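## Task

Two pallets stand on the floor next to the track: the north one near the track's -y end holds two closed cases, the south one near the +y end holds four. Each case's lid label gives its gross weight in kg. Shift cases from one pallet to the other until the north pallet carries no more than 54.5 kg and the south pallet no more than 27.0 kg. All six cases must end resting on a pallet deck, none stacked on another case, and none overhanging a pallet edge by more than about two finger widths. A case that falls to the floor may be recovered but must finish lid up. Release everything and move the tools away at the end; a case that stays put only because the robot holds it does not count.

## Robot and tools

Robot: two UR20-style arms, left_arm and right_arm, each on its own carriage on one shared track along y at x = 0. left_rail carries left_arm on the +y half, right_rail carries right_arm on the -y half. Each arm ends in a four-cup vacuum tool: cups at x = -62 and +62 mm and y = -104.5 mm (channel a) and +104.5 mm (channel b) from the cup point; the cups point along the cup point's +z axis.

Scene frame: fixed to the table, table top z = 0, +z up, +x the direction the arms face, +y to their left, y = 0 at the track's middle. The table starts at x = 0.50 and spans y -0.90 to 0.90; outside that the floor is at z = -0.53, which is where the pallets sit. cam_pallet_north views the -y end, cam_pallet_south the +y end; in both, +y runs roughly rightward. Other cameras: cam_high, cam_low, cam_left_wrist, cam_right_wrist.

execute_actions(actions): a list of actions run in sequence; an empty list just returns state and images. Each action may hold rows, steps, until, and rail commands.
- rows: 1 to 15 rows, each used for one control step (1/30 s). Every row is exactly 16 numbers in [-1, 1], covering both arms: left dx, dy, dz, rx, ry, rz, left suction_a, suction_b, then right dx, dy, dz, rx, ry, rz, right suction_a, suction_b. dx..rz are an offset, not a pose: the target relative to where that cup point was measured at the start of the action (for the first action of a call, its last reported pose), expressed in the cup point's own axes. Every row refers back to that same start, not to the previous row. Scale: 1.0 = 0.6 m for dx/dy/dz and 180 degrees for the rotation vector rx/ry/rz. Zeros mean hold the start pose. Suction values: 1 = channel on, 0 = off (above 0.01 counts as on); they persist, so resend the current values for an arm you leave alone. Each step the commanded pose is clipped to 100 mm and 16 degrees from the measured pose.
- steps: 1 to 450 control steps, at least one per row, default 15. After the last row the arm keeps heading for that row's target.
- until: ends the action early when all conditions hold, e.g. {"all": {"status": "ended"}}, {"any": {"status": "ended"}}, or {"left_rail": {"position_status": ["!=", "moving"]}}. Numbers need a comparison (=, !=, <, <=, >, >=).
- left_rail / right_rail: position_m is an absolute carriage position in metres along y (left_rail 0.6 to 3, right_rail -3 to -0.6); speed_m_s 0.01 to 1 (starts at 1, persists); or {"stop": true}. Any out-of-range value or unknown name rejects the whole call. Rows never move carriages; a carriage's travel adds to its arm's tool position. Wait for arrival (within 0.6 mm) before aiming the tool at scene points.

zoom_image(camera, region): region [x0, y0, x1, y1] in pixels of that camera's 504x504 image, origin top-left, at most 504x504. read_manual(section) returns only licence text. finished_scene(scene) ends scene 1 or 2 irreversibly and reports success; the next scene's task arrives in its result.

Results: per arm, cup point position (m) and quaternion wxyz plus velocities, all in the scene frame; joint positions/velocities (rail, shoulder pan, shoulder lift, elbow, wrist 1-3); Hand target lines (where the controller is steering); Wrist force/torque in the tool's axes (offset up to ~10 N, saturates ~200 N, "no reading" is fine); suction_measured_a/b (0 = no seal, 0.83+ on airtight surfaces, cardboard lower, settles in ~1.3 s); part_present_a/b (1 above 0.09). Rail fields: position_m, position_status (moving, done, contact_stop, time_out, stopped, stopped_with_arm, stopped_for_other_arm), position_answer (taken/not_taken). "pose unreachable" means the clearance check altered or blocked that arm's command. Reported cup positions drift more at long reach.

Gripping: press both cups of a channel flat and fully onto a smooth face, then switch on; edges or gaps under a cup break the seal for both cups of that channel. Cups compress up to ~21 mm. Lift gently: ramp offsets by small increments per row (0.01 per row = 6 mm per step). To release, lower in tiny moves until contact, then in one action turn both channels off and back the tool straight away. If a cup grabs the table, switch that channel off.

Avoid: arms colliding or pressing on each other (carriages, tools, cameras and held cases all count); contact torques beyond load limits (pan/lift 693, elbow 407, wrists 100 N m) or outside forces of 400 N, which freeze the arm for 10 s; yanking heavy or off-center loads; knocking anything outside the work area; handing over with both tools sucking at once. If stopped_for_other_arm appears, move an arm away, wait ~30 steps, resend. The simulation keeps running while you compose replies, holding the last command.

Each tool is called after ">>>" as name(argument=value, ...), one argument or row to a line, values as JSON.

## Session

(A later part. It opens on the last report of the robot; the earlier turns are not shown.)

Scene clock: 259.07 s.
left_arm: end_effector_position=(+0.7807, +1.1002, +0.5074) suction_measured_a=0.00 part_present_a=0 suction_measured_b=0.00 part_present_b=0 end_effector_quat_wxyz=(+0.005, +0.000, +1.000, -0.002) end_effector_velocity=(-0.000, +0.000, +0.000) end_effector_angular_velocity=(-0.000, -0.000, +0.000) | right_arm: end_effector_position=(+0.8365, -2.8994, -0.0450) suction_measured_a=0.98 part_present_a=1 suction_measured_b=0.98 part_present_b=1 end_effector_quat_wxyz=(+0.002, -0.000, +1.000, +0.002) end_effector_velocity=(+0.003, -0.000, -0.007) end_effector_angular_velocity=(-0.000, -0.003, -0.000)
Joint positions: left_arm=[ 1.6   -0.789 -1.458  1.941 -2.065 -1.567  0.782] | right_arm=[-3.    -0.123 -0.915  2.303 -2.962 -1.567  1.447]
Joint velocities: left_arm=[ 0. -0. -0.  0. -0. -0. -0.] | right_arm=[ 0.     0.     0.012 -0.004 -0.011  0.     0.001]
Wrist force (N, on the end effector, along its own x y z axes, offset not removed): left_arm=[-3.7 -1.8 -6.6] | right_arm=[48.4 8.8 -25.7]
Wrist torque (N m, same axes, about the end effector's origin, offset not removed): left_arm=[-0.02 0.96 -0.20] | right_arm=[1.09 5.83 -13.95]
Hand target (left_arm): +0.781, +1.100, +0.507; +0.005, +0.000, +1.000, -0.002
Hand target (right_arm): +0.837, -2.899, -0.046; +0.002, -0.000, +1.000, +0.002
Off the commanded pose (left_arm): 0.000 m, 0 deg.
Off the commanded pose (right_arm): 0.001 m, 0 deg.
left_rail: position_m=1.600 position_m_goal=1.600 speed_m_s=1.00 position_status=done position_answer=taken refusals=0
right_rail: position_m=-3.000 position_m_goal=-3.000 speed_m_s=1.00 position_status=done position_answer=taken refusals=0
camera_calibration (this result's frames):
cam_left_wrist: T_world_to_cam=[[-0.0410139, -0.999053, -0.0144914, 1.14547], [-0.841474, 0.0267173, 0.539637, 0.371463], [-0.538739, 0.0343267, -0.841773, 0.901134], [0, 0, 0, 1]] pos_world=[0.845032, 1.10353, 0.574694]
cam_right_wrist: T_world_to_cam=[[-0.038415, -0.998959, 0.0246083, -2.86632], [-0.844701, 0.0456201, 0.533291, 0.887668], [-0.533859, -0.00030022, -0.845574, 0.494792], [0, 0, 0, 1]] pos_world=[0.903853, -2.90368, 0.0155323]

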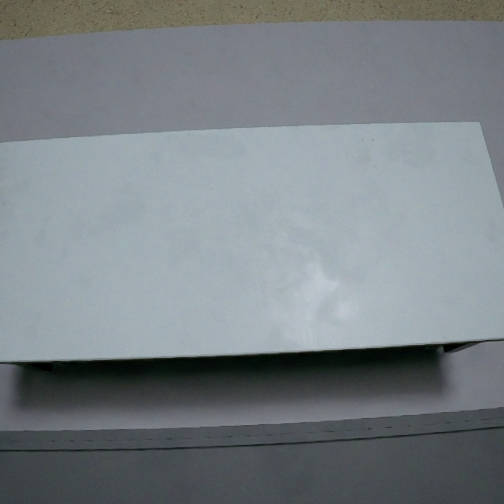

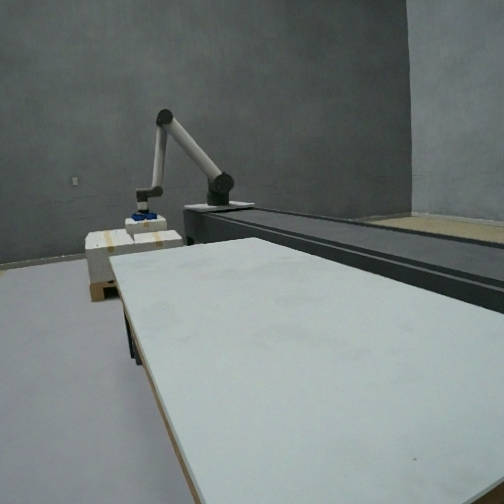

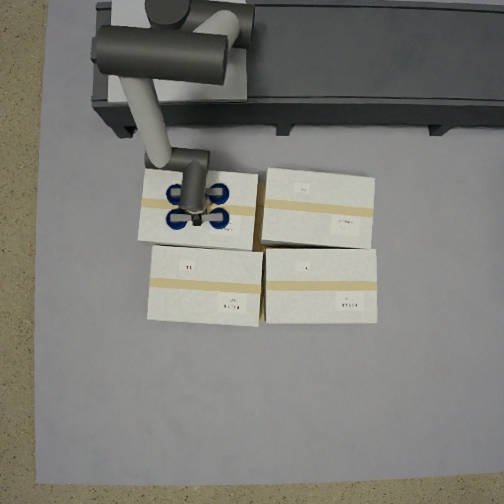

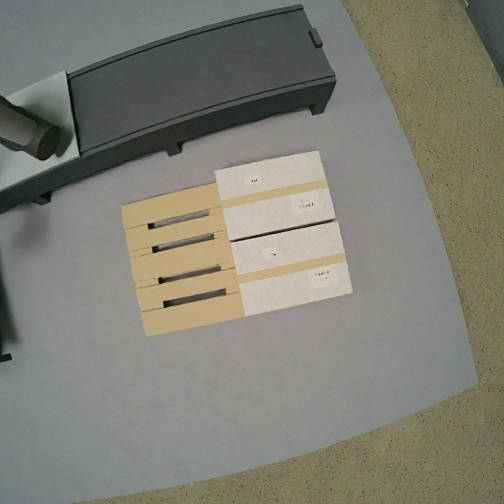

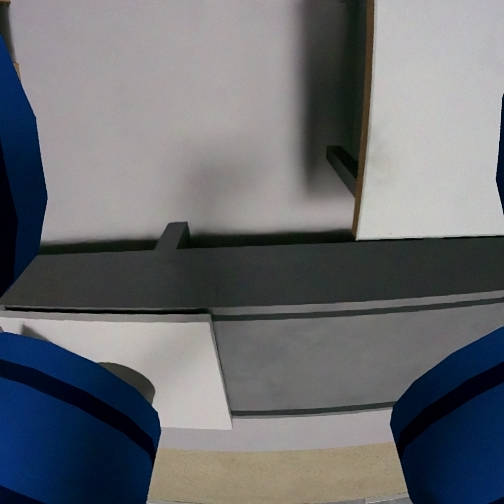

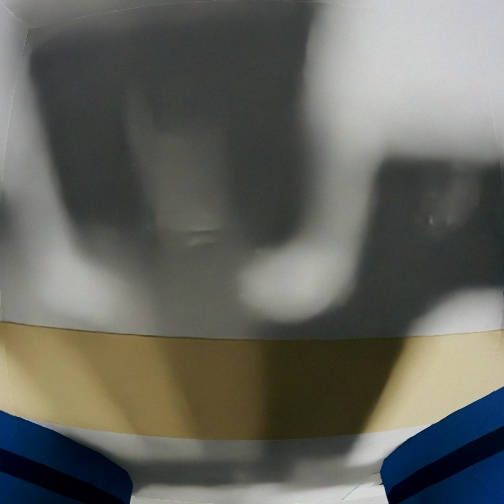

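>>> execute_actions(
  actions=[
    {"rows": [[0,0,0,0,0,0,0,0,0,0,-0.3,0,0,0,1,1]], "steps": 25},
    {"rows": [[0,0,0,0,0,0,0,0,0.045,0.0,0,0,0,0,1,1]], "steps": 20},
  ],
)

Scene clock: 263.93 s.
left_arm: end_effector_position=(+0.7807, +1.1002, +0.5074) suction_measured_a=0.00 part_present_a=0 suction_measured_b=0.00 part_present_b=0 end_effector_quat_wxyz=(+0.005, +0.000, +1.000, -0.002) end_effector_velocity=(-0.000, +0.000, -0.000) end_effector_angular_velocity=(-0.000, +0.000, -0.000) | right_arm: end_effector_position=(+0.8093, -2.8999, +0.1336) suction_measured_a=0.98 part_present_a=1 suction_measured_b=0.98 part_present_b=1 end_effector_quat_wxyz=(+0.002, -0.000, +1.000, +0.002) end_effector_velocity=(-0.002, -0.000, -0.000) end_effector_angular_velocity=(+0.000, +0.000, +0.000)
Joint positions: left_arm=[ 1.6   -0.789 -1.458  1.941 -2.065 -1.567  0.782] | right_arm=[-3.    -0.127 -1.196  2.321 -2.699 -1.567  1.443]
Joint velocities: left_arm=[ 0. -0. -0.  0. -0. -0.  0.] | right_arm=[ 0.    -0.    -0.001  0.003 -0.002 -0.    -0.   ]
Wrist force (N, on the end effector, along its own x y z axes, offset not removed): left_arm=[-7.3 -2.7 -3.0] | right_arm=[3.9 -2.3 -14.1]
Wrist torque (N m, same axes, about the end effector's origin, offset not removed): left_arm=[0.10 1.41 -0.38] | right_arm=[5.50 1.24 0.19]
Hand target (left_arm): +0.781, +1.100, +0.507; +0.005, +0.000, +1.000, -0.002
Hand target (right_arm): +0.809, -2.900, +0.134; +0.002, -0.000, +1.000, +0.002
Off the commanded pose (left_arm): 0.000 m, 0 deg.
Off the commanded pose (right_arm): 0.000 m, 0 deg.
left_rail: position_m=1.600 position_m_goal=1.600 speed_m_s=1.00 position_status=done position_answer=taken refusals=0
right_rail: position_m=-3.000 position_m_goal=-3.000 speed_m_s=1.00 position_status=done position_answer=taken refusals=0
camera_calibration (this result's frames):
cam_left_wrist: T_world_to_cam=[[-0.0410138, -0.999053, -0.0144912, 1.14547], [-0.841474, 0.0267173, 0.539637, 0.371463], [-0.538739, 0.0343266, -0.841773, 0.901134], [0, 0, 0, 1]] pos_world=[0.845033, 1.10353, 0.574695]
cam_right_wrist: T_world_to_cam=[[-0.038463, -0.998954, 0.0247179, -2.87216], [-0.845144, 0.0457188, 0.53258, 0.770269], [-0.533153, -0.000405549, -0.846019, 0.630474], [0, 0, 0, 1]] pos_world=[0.876655, -2.90412, 0.194157]

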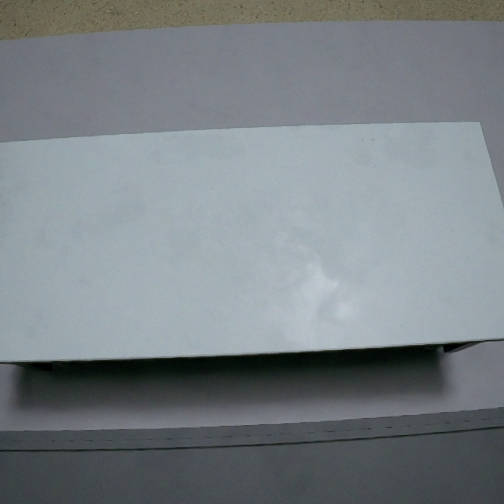

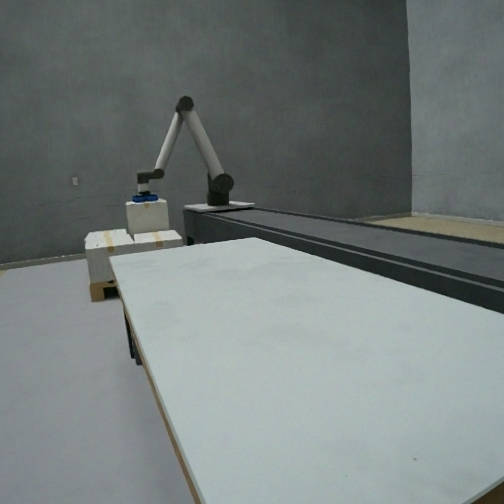

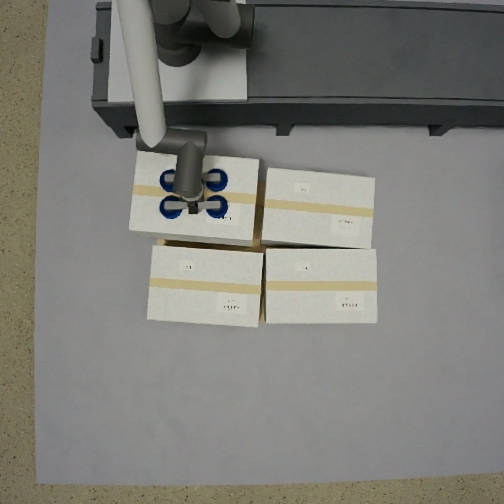

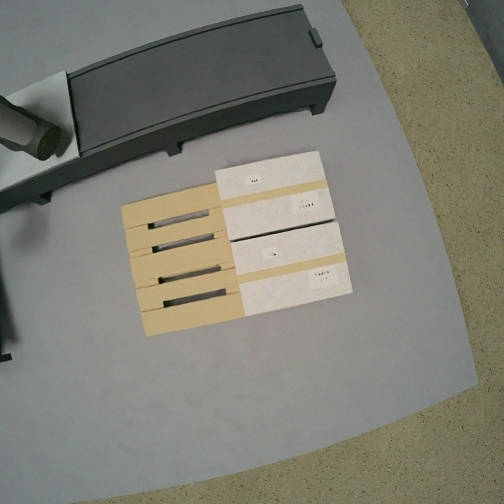

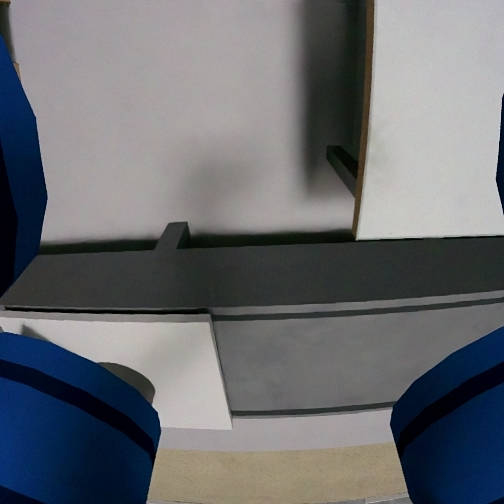

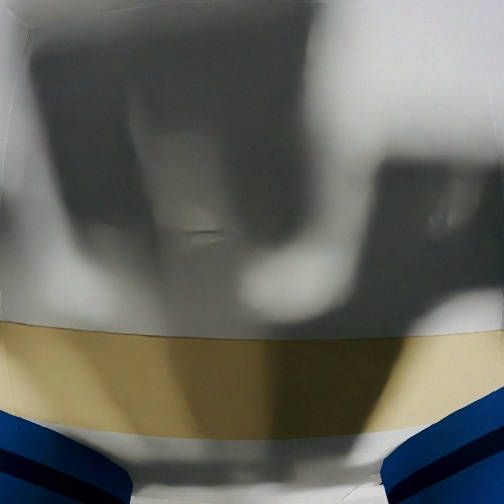

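>>> execute_actions(
  actions=[
    {"rows": [[0,0,0,0,0,0,0,0,0,0,0.1,0,0,0,1,1],[0,0,0,0,0,0,0,0,0,0,0.2,0,0,0,1,1],[0,0,0,0,0,0,0,0,0,0,0.3,0,0,0,1,1],[0,0,0,0,0,0,0,0,0,0,0.373,0,0,0,1,1]], "steps": 40},
  ],
)

Scene clock: 269.30 s.
left_arm: end_effector_position=(+0.7807, +1.1002, +0.5074) suction_measured_a=0.00 part_present_a=0 suction_measured_b=0.00 part_present_b=0 end_effector_quat_wxyz=(+0.005, +0.000, +1.000, -0.002) end_effector_velocity=(+0.000, +0.000, +0.000) end_effector_angular_velocity=(+0.000, +0.000, -0.000) | right_arm: end_effector_position=(+0.8102, -2.8993, -0.0904) suction_measured_a=0.98 part_present_a=1 suction_measured_b=0.98 part_present_b=1 end_effector_quat_wxyz=(+0.002, -0.000, +1.000, +0.002) end_effector_velocity=(+0.000, +0.000, -0.001) end_effector_angular_velocity=(-0.000, -0.000, +0.000)
Joint positions: left_arm=[ 1.6   -0.789 -1.458  1.941 -2.065 -1.567  0.782] | right_arm=[-3.    -0.127 -0.849  2.336 -3.061 -1.567  1.444]
Joint velocities: left_arm=[ 0.  0. -0.  0.  0. -0.  0.] | right_arm=[ 0.     0.     0.001 -0.    -0.001  0.     0.   ]
Wrist force (N, on the end effector, along its own x y z axes, offset not removed): left_arm=[-5.6 0.2 1.2] | right_arm=[6.0 -0.4 -13.1]
Wrist torque (N m, same axes, about the end effector's origin, offset not removed): left_arm=[0.40 1.00 -0.46] | right_arm=[5.95 0.75 0.30]
Hand target (left_arm): +0.781, +1.100, +0.507; +0.005, +0.000, +1.000, -0.002
Hand target (right_arm): +0.810, -2.899, -0.091; +0.002, -0.000, +1.000, +0.002
Off the commanded pose (left_arm): 0.000 m, 0 deg.
Off the commanded pose (right_arm): 0.000 m, 0 deg.
left_rail: position_m=1.600 position_m_goal=1.600 speed_m_s=1.00 position_status=done position_answer=taken refusals=0
right_rail: position_m=-3.000 position_m_goal=-3.000 speed_m_s=1.00 position_status=done position_answer=taken refusals=0
camera_calibration (this result's frames):
cam_left_wrist: T_world_to_cam=[[-0.0410137, -0.999053, -0.0144912, 1.14547], [-0.841474, 0.0267173, 0.539637, 0.371463], [-0.538739, 0.0343265, -0.841773, 0.901134], [0, 0, 0, 1]] pos_world=[0.845033, 1.10353, 0.574695]
cam_right_wrist: T_world_to_cam=[[-0.0384646, -0.998954, 0.0247225, -2.86605], [-0.845167, 0.0457226, 0.532543, 0.890263], [-0.533116, -0.000410581, -0.846042, 0.441408], [0, 0, 0, 1]] pos_world=[0.877501, -2.90357, -0.029798]

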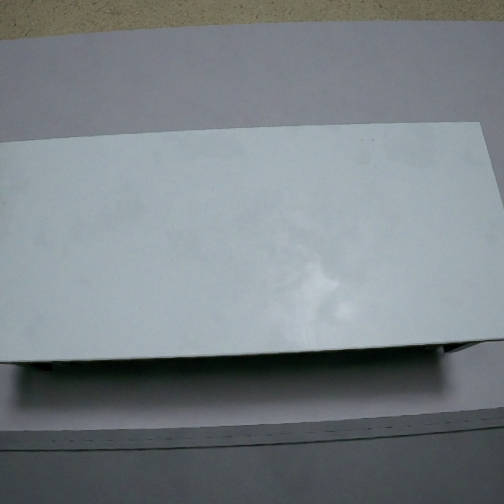

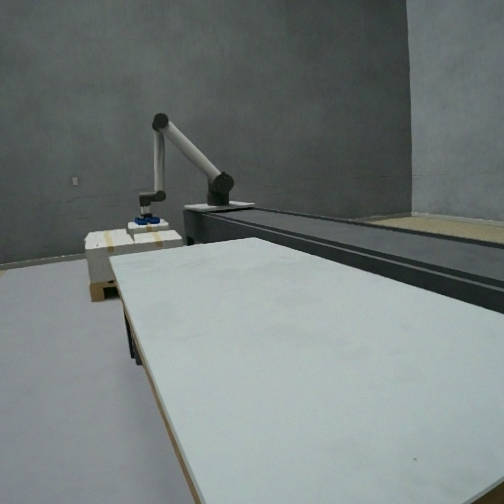

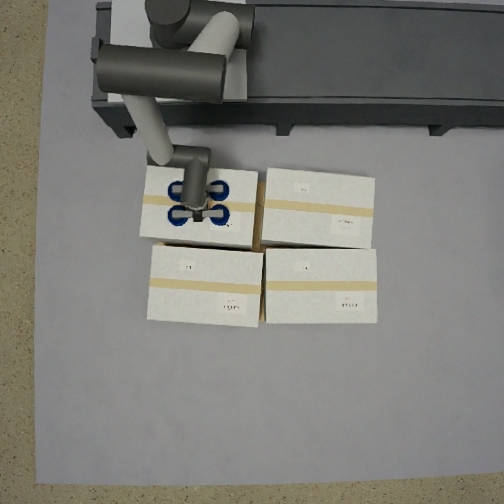

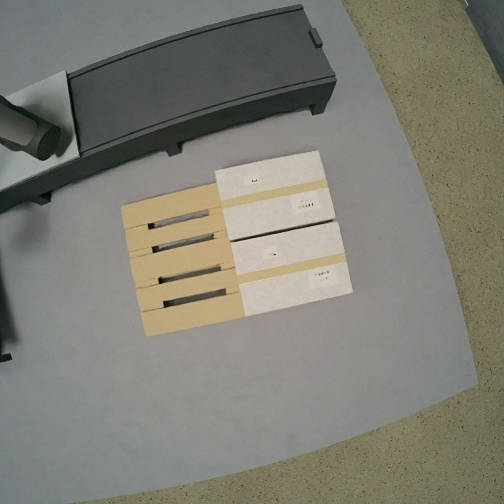

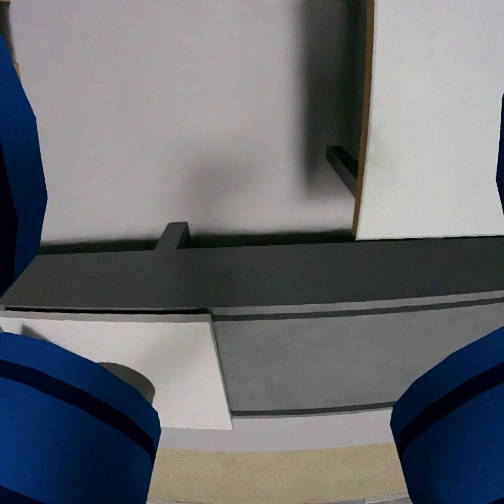

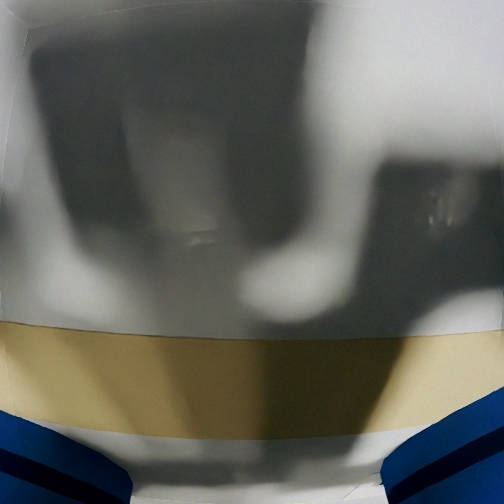

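>>> zoom_image(
  camera="cam_pallet_north",
  region=[120, 150, 400, 340],
)

Region (120, 150, 400, 340) of cam_pallet_north's 504x504 image, scaled by 1.800, with more detail than that image has; it fills the top 342 rows of this view, and the rest is white.

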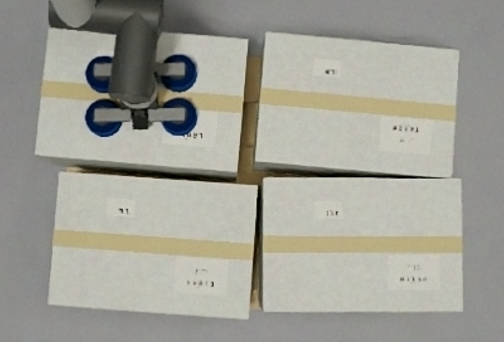

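>>> execute_actions(
  actions=[
    {"rows": [[0,0,0,0,0,0,0,0,0,0.035,0,0,0,-0.019,1,1]], "steps": 25},
  ],
)

>>> zoom_image(
  camera="cam_pallet_north",
  region=[120, 150, 400, 340],
)

Scene clock: 280.57 s.
left_arm: end_effector_position=(+0.7807, +1.1002, +0.5074) suction_measured_a=0.00 part_present_a=0 suction_measured_b=0.00 part_present_b=0 end_effector_quat_wxyz=(+0.005, +0.000, +1.000, -0.002) end_effector_velocity=(+0.000, +0.000, -0.000) end_effector_angular_velocity=(+0.000, +0.000, -0.000) | right_arm: end_effector_position=(+0.8102, -2.8784, -0.0903) suction_measured_a=0.98 part_present_a=1 suction_measured_b=0.98 part_present_b=1 end_effector_quat_wxyz=(+0.002, -0.030, +1.000, +0.002) end_effector_velocity=(-0.000, +0.000, -0.000) end_effector_angular_velocity=(+0.000, +0.000, +0.001)
Joint positions: left_arm=[ 1.6   -0.789 -1.458  1.941 -2.065 -1.567  0.782] | right_arm=[-3.    -0.1   -0.849  2.332 -3.058 -1.567  1.41 ]
Joint velocities: left_arm=[ 0.  0.  0. -0.  0. -0.  0.] | right_arm=[ 0.     0.001  0.    -0.     0.    -0.    -0.001]
Wrist force (N, on the end effector, along its own x y z axes, offset not removed): left_arm=[-4.1 -1.3 -9.8] | right_arm=[0.8 -4.6 -17.5]
Wrist torque (N m, same axes, about the end effector's origin, offset not removed): left_arm=[0.22 0.90 -0.45] | right_arm=[5.32 1.75 0.18]
Hand target (left_arm): +0.781, +1.100, +0.507; +0.005, +0.000, +1.000, -0.002
Hand target (right_arm): +0.810, -2.878, -0.090; +0.002, -0.030, +1.000, +0.002
Off the commanded pose (left_arm): 0.000 m, 0 deg.
Off the commanded pose (right_arm): 0.000 m, 0 deg.
left_rail: position_m=1.600 position_m_goal=1.600 speed_m_s=1.00 position_status=done position_answer=taken refusals=0
right_rail: position_m=-3.000 position_m_goal=-3.000 speed_m_s=1.00 position_status=done position_answer=taken refusals=0
camera_calibration (this result's frames):
cam_left_wrist: T_world_to_cam=[[-0.0410139, -0.999053, -0.0144915, 1.14547], [-0.841474, 0.0267173, 0.539637, 0.371463], [-0.538739, 0.0343268, -0.841773, 0.901134], [0, 0, 0, 1]] pos_world=[0.845032, 1.10353, 0.574694]
cam_right_wrist: T_world_to_cam=[[0.021026, -0.999467, 0.0249711, -2.89476], [-0.846488, -0.00450631, 0.532389, 0.745744], [-0.531993, -0.0323317, -0.846131, 0.348655], [0, 0, 0, 1]] pos_world=[0.87761, -2.87859, -0.0297329]

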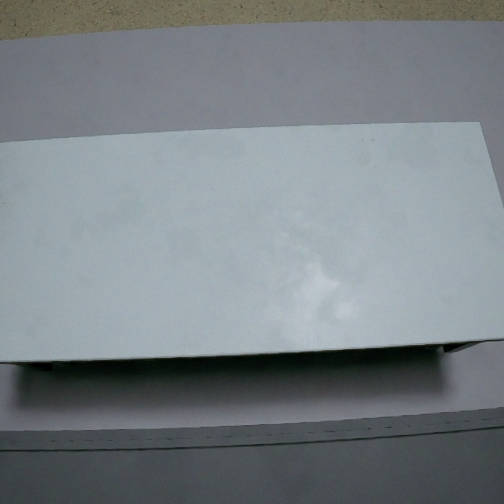

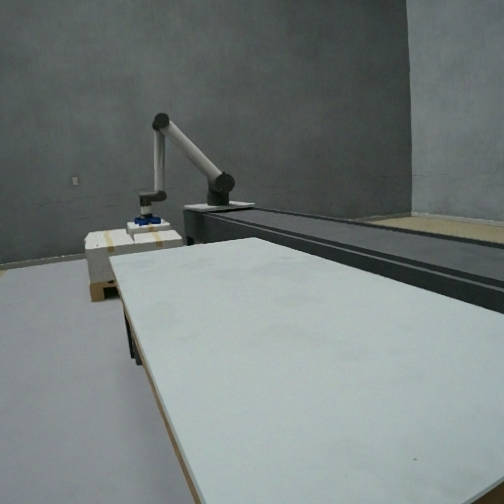

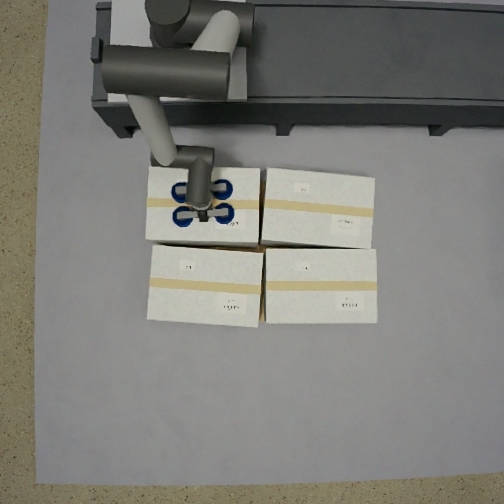

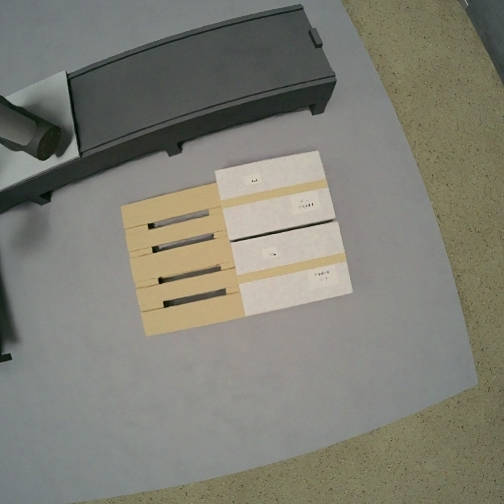

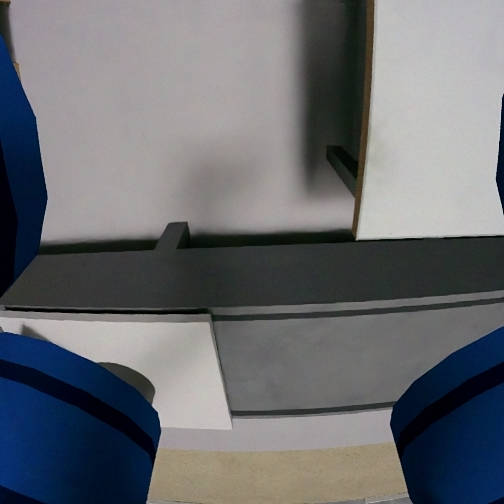

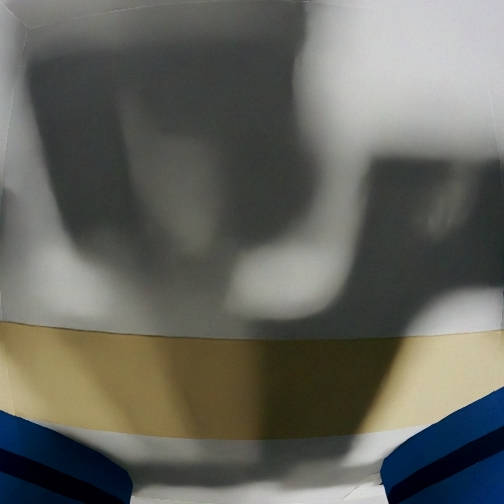

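Region (120, 150, 400, 340) of cam_pallet_north's 504x504 image, scaled by 1.800, with more detail than that image has; it fills the top 342 rows of this view, and the rest is white.

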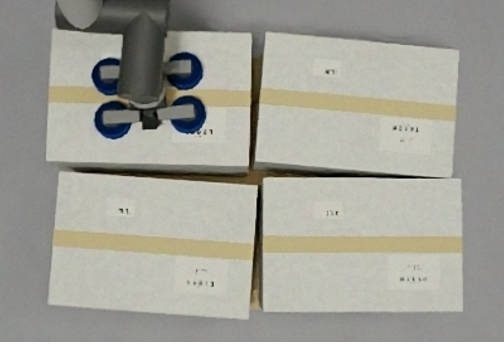

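>>> execute_actions(
  actions=[
    {"rows": [[0,0,0,0,0,0,0,0,-0.015,0,0.02,0,0,0,1,1],[0,0,0,0,0,0,0,0,-0.015,0,0.038,0,0,0,1,1]], "steps": 20},
  ],
)

Scene clock: 285.13 s.
left_arm: end_effector_position=(+0.7807, +1.1002, +0.5074) suction_measured_a=0.00 part_present_a=0 suction_measured_b=0.00 part_present_b=0 end_effector_quat_wxyz=(+0.005, +0.000, +1.000, -0.002) end_effector_velocity=(-0.000, +0.000, +0.000) end_effector_angular_velocity=(-0.000, -0.000, +0.000) | right_arm: end_effector_position=(+0.8191, -2.8778, -0.1129) suction_measured_a=0.98 part_present_a=1 suction_measured_b=0.98 part_present_b=1 end_effector_quat_wxyz=(+0.002, -0.030, +1.000, +0.002) end_effector_velocity=(+0.001, +0.000, -0.002) end_effector_angular_velocity=(-0.000, -0.000, -0.000)
Joint positions: left_arm=[ 1.6   -0.789 -1.458  1.941 -2.065 -1.567  0.782] | right_arm=[-3.    -0.098 -0.812  2.315 -3.077 -1.567  1.412]
Joint velocities: left_arm=[ 0. -0. -0.  0. -0.  0. -0.] | right_arm=[ 0.     0.     0.003 -0.002 -0.002  0.     0.   ]
Wrist force (N, on the end effector, along its own x y z axes, offset not removed): left_arm=[3.8 -1.7 -3.4] | right_arm=[3.5 1.9 -14.3]
Wrist torque (N m, same axes, about the end effector's origin, offset not removed): left_arm=[0.15 -0.01 -0.35] | right_arm=[6.36 1.33 0.29]
Hand target (left_arm): +0.781, +1.100, +0.507; +0.005, +0.000, +1.000, -0.002
Hand target (right_arm): +0.819, -2.878, -0.113; +0.002, -0.030, +1.000, +0.002
Off the commanded pose (left_arm): 0.000 m, 0 deg.
Off the commanded pose (right_arm): 0.000 m, 0 deg.
left_rail: position_m=1.600 position_m_goal=1.600 speed_m_s=1.00 position_status=done position_answer=taken refusals=0
right_rail: position_m=-3.000 position_m_goal=-3.000 speed_m_s=1.00 position_status=done position_answer=taken refusals=0
camera_calibration (this result's frames):
cam_left_wrist: T_world_to_cam=[[-0.0410138, -0.999053, -0.0144914, 1.14547], [-0.841474, 0.0267172, 0.539637, 0.371463], [-0.538739, 0.0343267, -0.841773, 0.901134], [0, 0, 0, 1]] pos_world=[0.845033, 1.10353, 0.574695]
cam_right_wrist: T_world_to_cam=[[0.021032, -0.999467, 0.024962, -2.8938], [-0.846478, -0.00451569, 0.532404, 0.765293], [-0.532008, -0.0323273, -0.846122, 0.334401], [0, 0, 0, 1]] pos_world=[0.88657, -2.878, -0.0522661]

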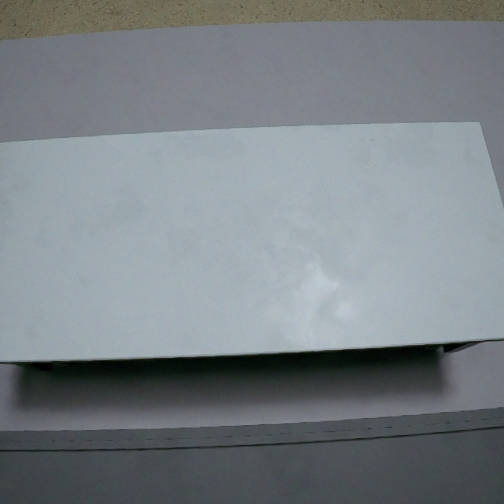

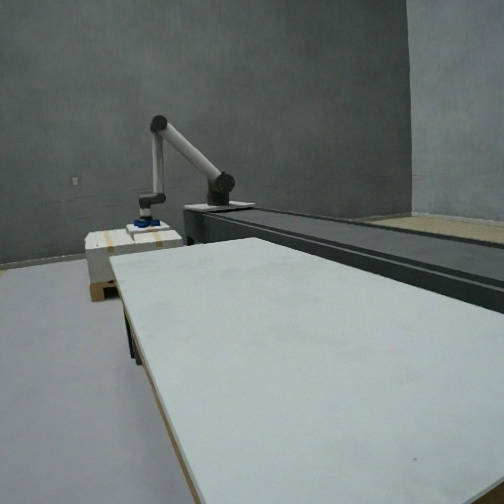

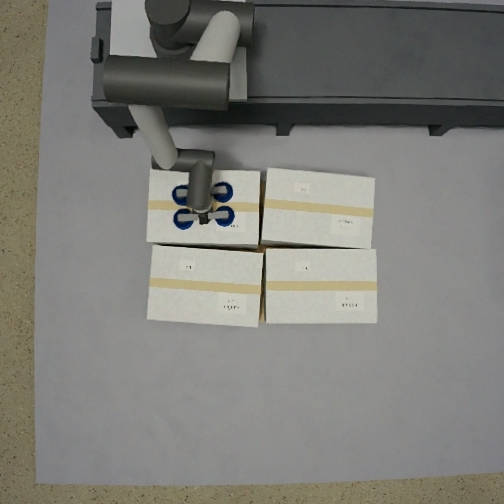

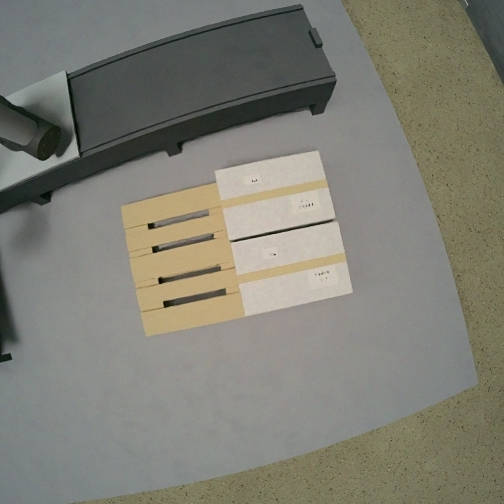

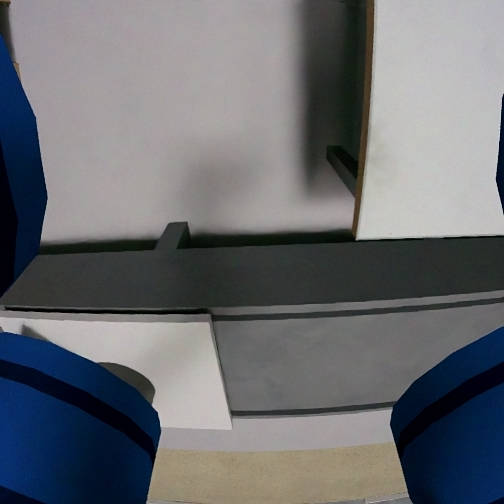

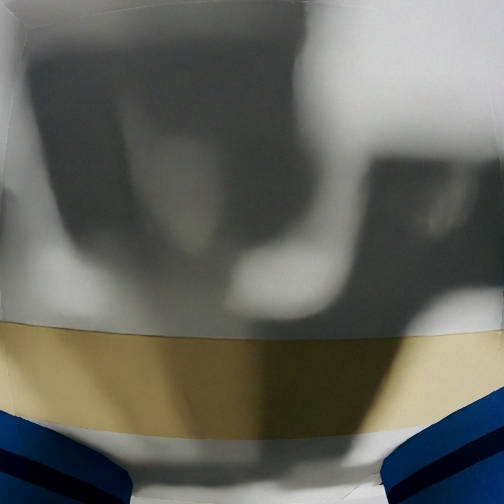

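Lower 3 mm.

>>> execute_actions(
  actions=[
    {"rows": [[0,0,0,0,0,0,0,0,0,0,0.005,0,0,0,1,1]], "steps": 12},
  ],
)

Scene clock: 288.17 s.
left_arm: end_effector_position=(+0.7807, +1.1002, +0.5074) suction_measured_a=0.00 part_present_a=0 suction_measured_b=0.00 part_present_b=0 end_effector_quat_wxyz=(+0.005, +0.000, +1.000, -0.002) end_effector_velocity=(+0.000, +0.000, +0.000) end_effector_angular_velocity=(-0.000, -0.000, +0.000) | right_arm: end_effector_position=(+0.8191, -2.8778, -0.1157) suction_measured_a=0.98 part_present_a=1 suction_measured_b=0.98 part_present_b=1 end_effector_quat_wxyz=(+0.002, -0.030, +1.000, +0.002) end_effector_velocity=(-0.000, +0.000, -0.002) end_effector_angular_velocity=(-0.000, -0.000, -0.000)
Joint positions: left_arm=[ 1.6   -0.789 -1.458  1.941 -2.065 -1.567  0.782] | right_arm=[-3.    -0.098 -0.808  2.314 -3.081 -1.567  1.412]
Joint velocities: left_arm=[ 0.  0. -0.  0. -0. -0.  0.] | right_arm=[ 0.    -0.     0.002 -0.    -0.002 -0.     0.   ]
Wrist force (N, on the end effector, along its own x y z axes, offset not removed): left_arm=[-3.0 -6.3 -1.1] | right_arm=[-1.3 1.3 -19.2]
Wrist torque (N m, same axes, about the end effector's origin, offset not removed): left_arm=[-0.51 0.88 -0.35] | right_arm=[6.28 1.82 0.13]
Hand target (left_arm): +0.781, +1.100, +0.507; +0.005, +0.000, +1.000, -0.002
Hand target (right_arm): +0.819, -2.878, -0.116; +0.002, -0.030, +1.000, +0.002
Off the commanded pose (left_arm): 0.000 m, 0 deg.
Off the commanded pose (right_arm): 0.000 m, 0 deg.
left_rail: position_m=1.600 position_m_goal=1.600 speed_m_s=1.00 position_status=done position_answer=taken refusals=0
right_rail: position_m=-3.000 position_m_goal=-3.000 speed_m_s=1.00 position_status=done position_answer=taken refusals=0
camera_calibration (this result's frames):
cam_left_wrist: T_world_to_cam=[[-0.0410138, -0.999053, -0.0144915, 1.14547], [-0.841474, 0.0267172, 0.539637, 0.371463], [-0.538739, 0.0343268, -0.841773, 0.901134], [0, 0, 0, 1]] pos_world=[0.845032, 1.10353, 0.574694]
cam_right_wrist: T_world_to_cam=[[0.0210263, -0.999467, 0.0249801, -2.89372], [-0.846469, -0.00450066, 0.532419, 0.766836], [-0.532022, -0.0323397, -0.846112, 0.332005], [0, 0, 0, 1]] pos_world=[0.886582, -2.87799, -0.0550793]

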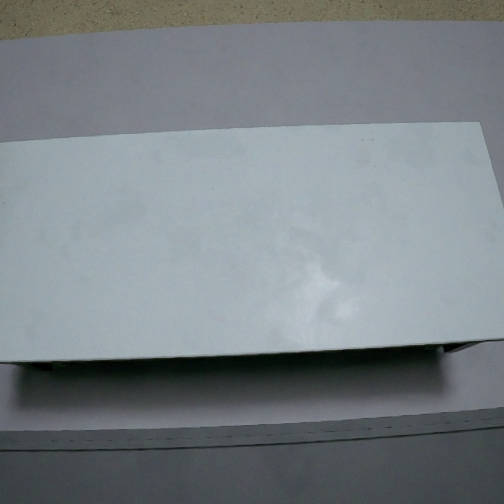

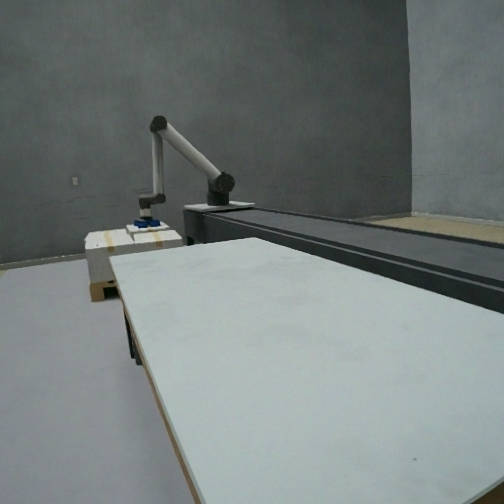

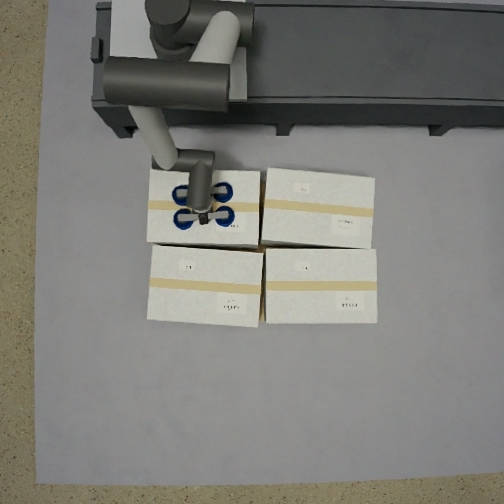

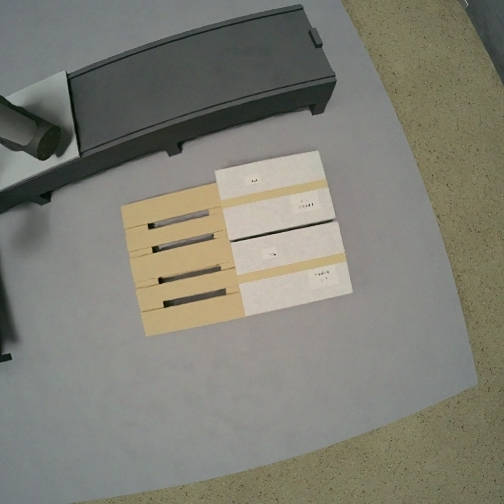

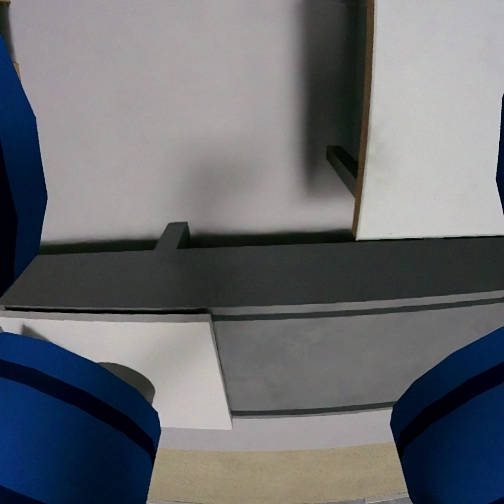

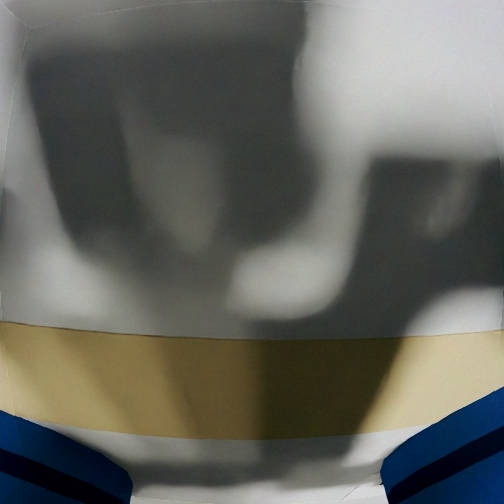

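Within a few mm; release now and retreat.

>>> execute_actions(
  actions=[
    {"rows": [[0,0,0,0,0,0,0,0,0,0,-0.8,0,0,0,0,0]], "steps": 45},
  ],
)

Scene clock: 291.63 s.
left_arm: end_effector_position=(+0.7807, +1.1002, +0.5074) suction_measured_a=0.00 part_present_a=0 suction_measured_b=0.00 part_present_b=0 end_effector_quat_wxyz=(+0.005, +0.000, +1.000, -0.002) end_effector_velocity=(-0.000, +0.000, +0.000) end_effector_angular_velocity=(-0.000, -0.000, +0.000) | right_arm: end_effector_position=(+0.8172, -2.8788, +0.3632) suction_measured_a=0.01 part_present_a=0 suction_measured_b=0.01 part_present_b=0 end_effector_quat_wxyz=(+0.003, -0.030, +1.000, +0.002) end_effector_velocity=(-0.001, -0.001, +0.013) end_effector_angular_velocity=(+0.001, +0.007, +0.000)
Joint positions: left_arm=[ 1.6   -0.789 -1.458  1.941 -2.065 -1.567  0.782] | right_arm=[-3.    -0.1   -1.461  2.185 -2.299 -1.567  1.411]
Joint velocities: left_arm=[ 0. -0. -0.  0. -0.  0. -0.] | right_arm=[ 0.    -0.001 -0.011 -0.012  0.031 -0.    -0.001]
Wrist force (N, on the end effector, along its own x y z axes, offset not removed): left_arm=[-5.0 -1.0 -2.1] | right_arm=[1.3 0.2 -1.3]
Wrist torque (N m, same axes, about the end effector's origin, offset not removed): left_arm=[0.28 1.22 -0.41] | right_arm=[0.53 0.19 0.10]
Hand target (left_arm): +0.781, +1.100, +0.507; +0.005, +0.000, +1.000, -0.002
Hand target (right_arm): +0.817, -2.879, +0.365; +0.002, -0.030, +1.000, +0.002
Off the commanded pose (left_arm): 0.000 m, 0 deg.
Off the commanded pose (right_arm): 0.001 m, 0 deg.
left_rail: position_m=1.600 position_m_goal=1.600 speed_m_s=1.00 position_status=done position_answer=taken refusals=0
right_rail: position_m=-3.000 position_m_goal=-3.000 speed_m_s=1.00 position_status=done position_answer=taken refusals=0
camera_calibration (this result's frames):
cam_left_wrist: T_world_to_cam=[[-0.0410138, -0.999053, -0.0144914, 1.14547], [-0.841474, 0.0267173, 0.539637, 0.371463], [-0.538739, 0.0343267, -0.841773, 0.901134], [0, 0, 0, 1]] pos_world=[0.845032, 1.10353, 0.574694]
cam_right_wrist: T_world_to_cam=[[0.0209956, -0.999465, 0.0250704, -2.9067], [-0.846939, -0.00445509, 0.531672, 0.51108], [-0.531276, -0.0323959, -0.846579, 0.735512], [0, 0, 0, 1]] pos_world=[0.884641, -2.87904, 0.423814]

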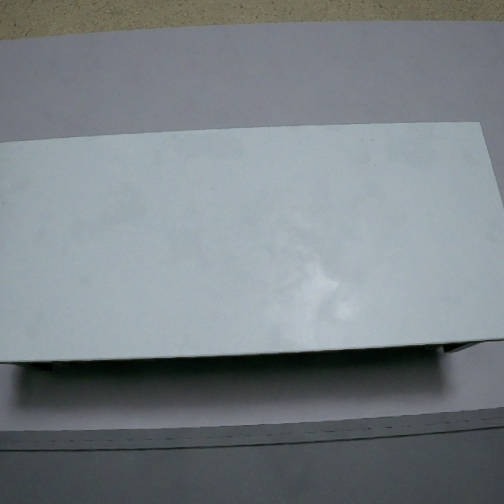

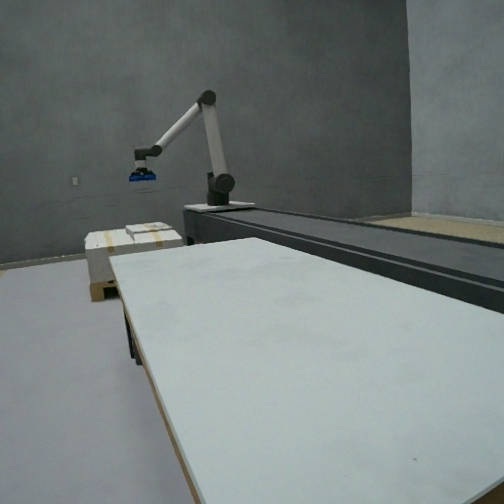

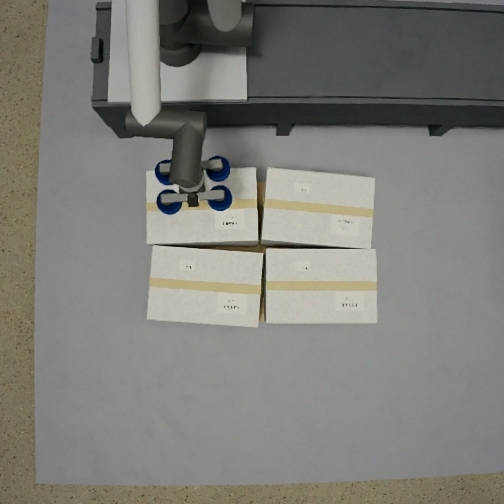

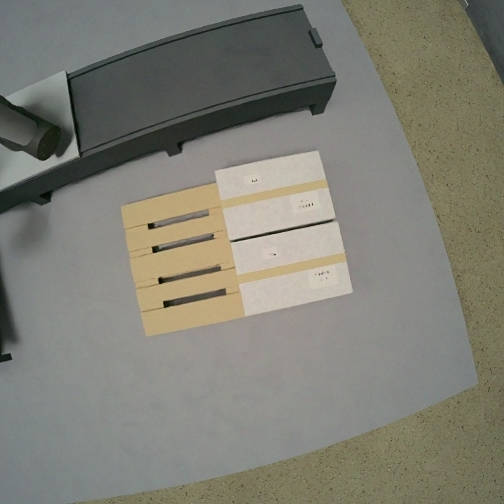

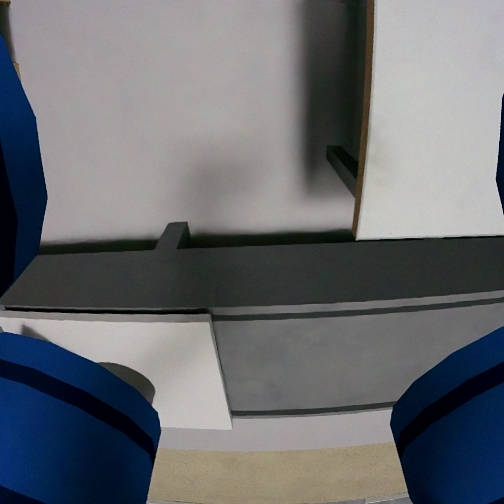

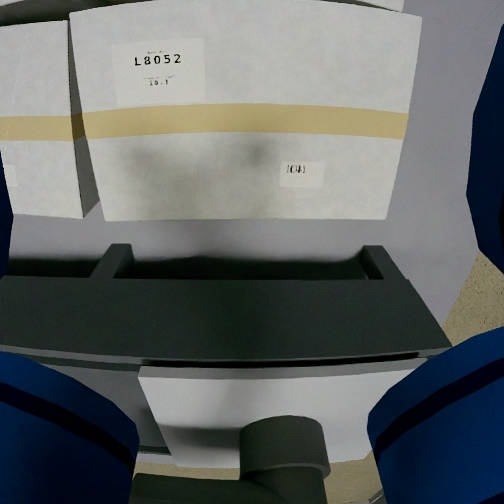

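>>> finished_scene(
  scene=1,
)

The scene is finished: the task was done.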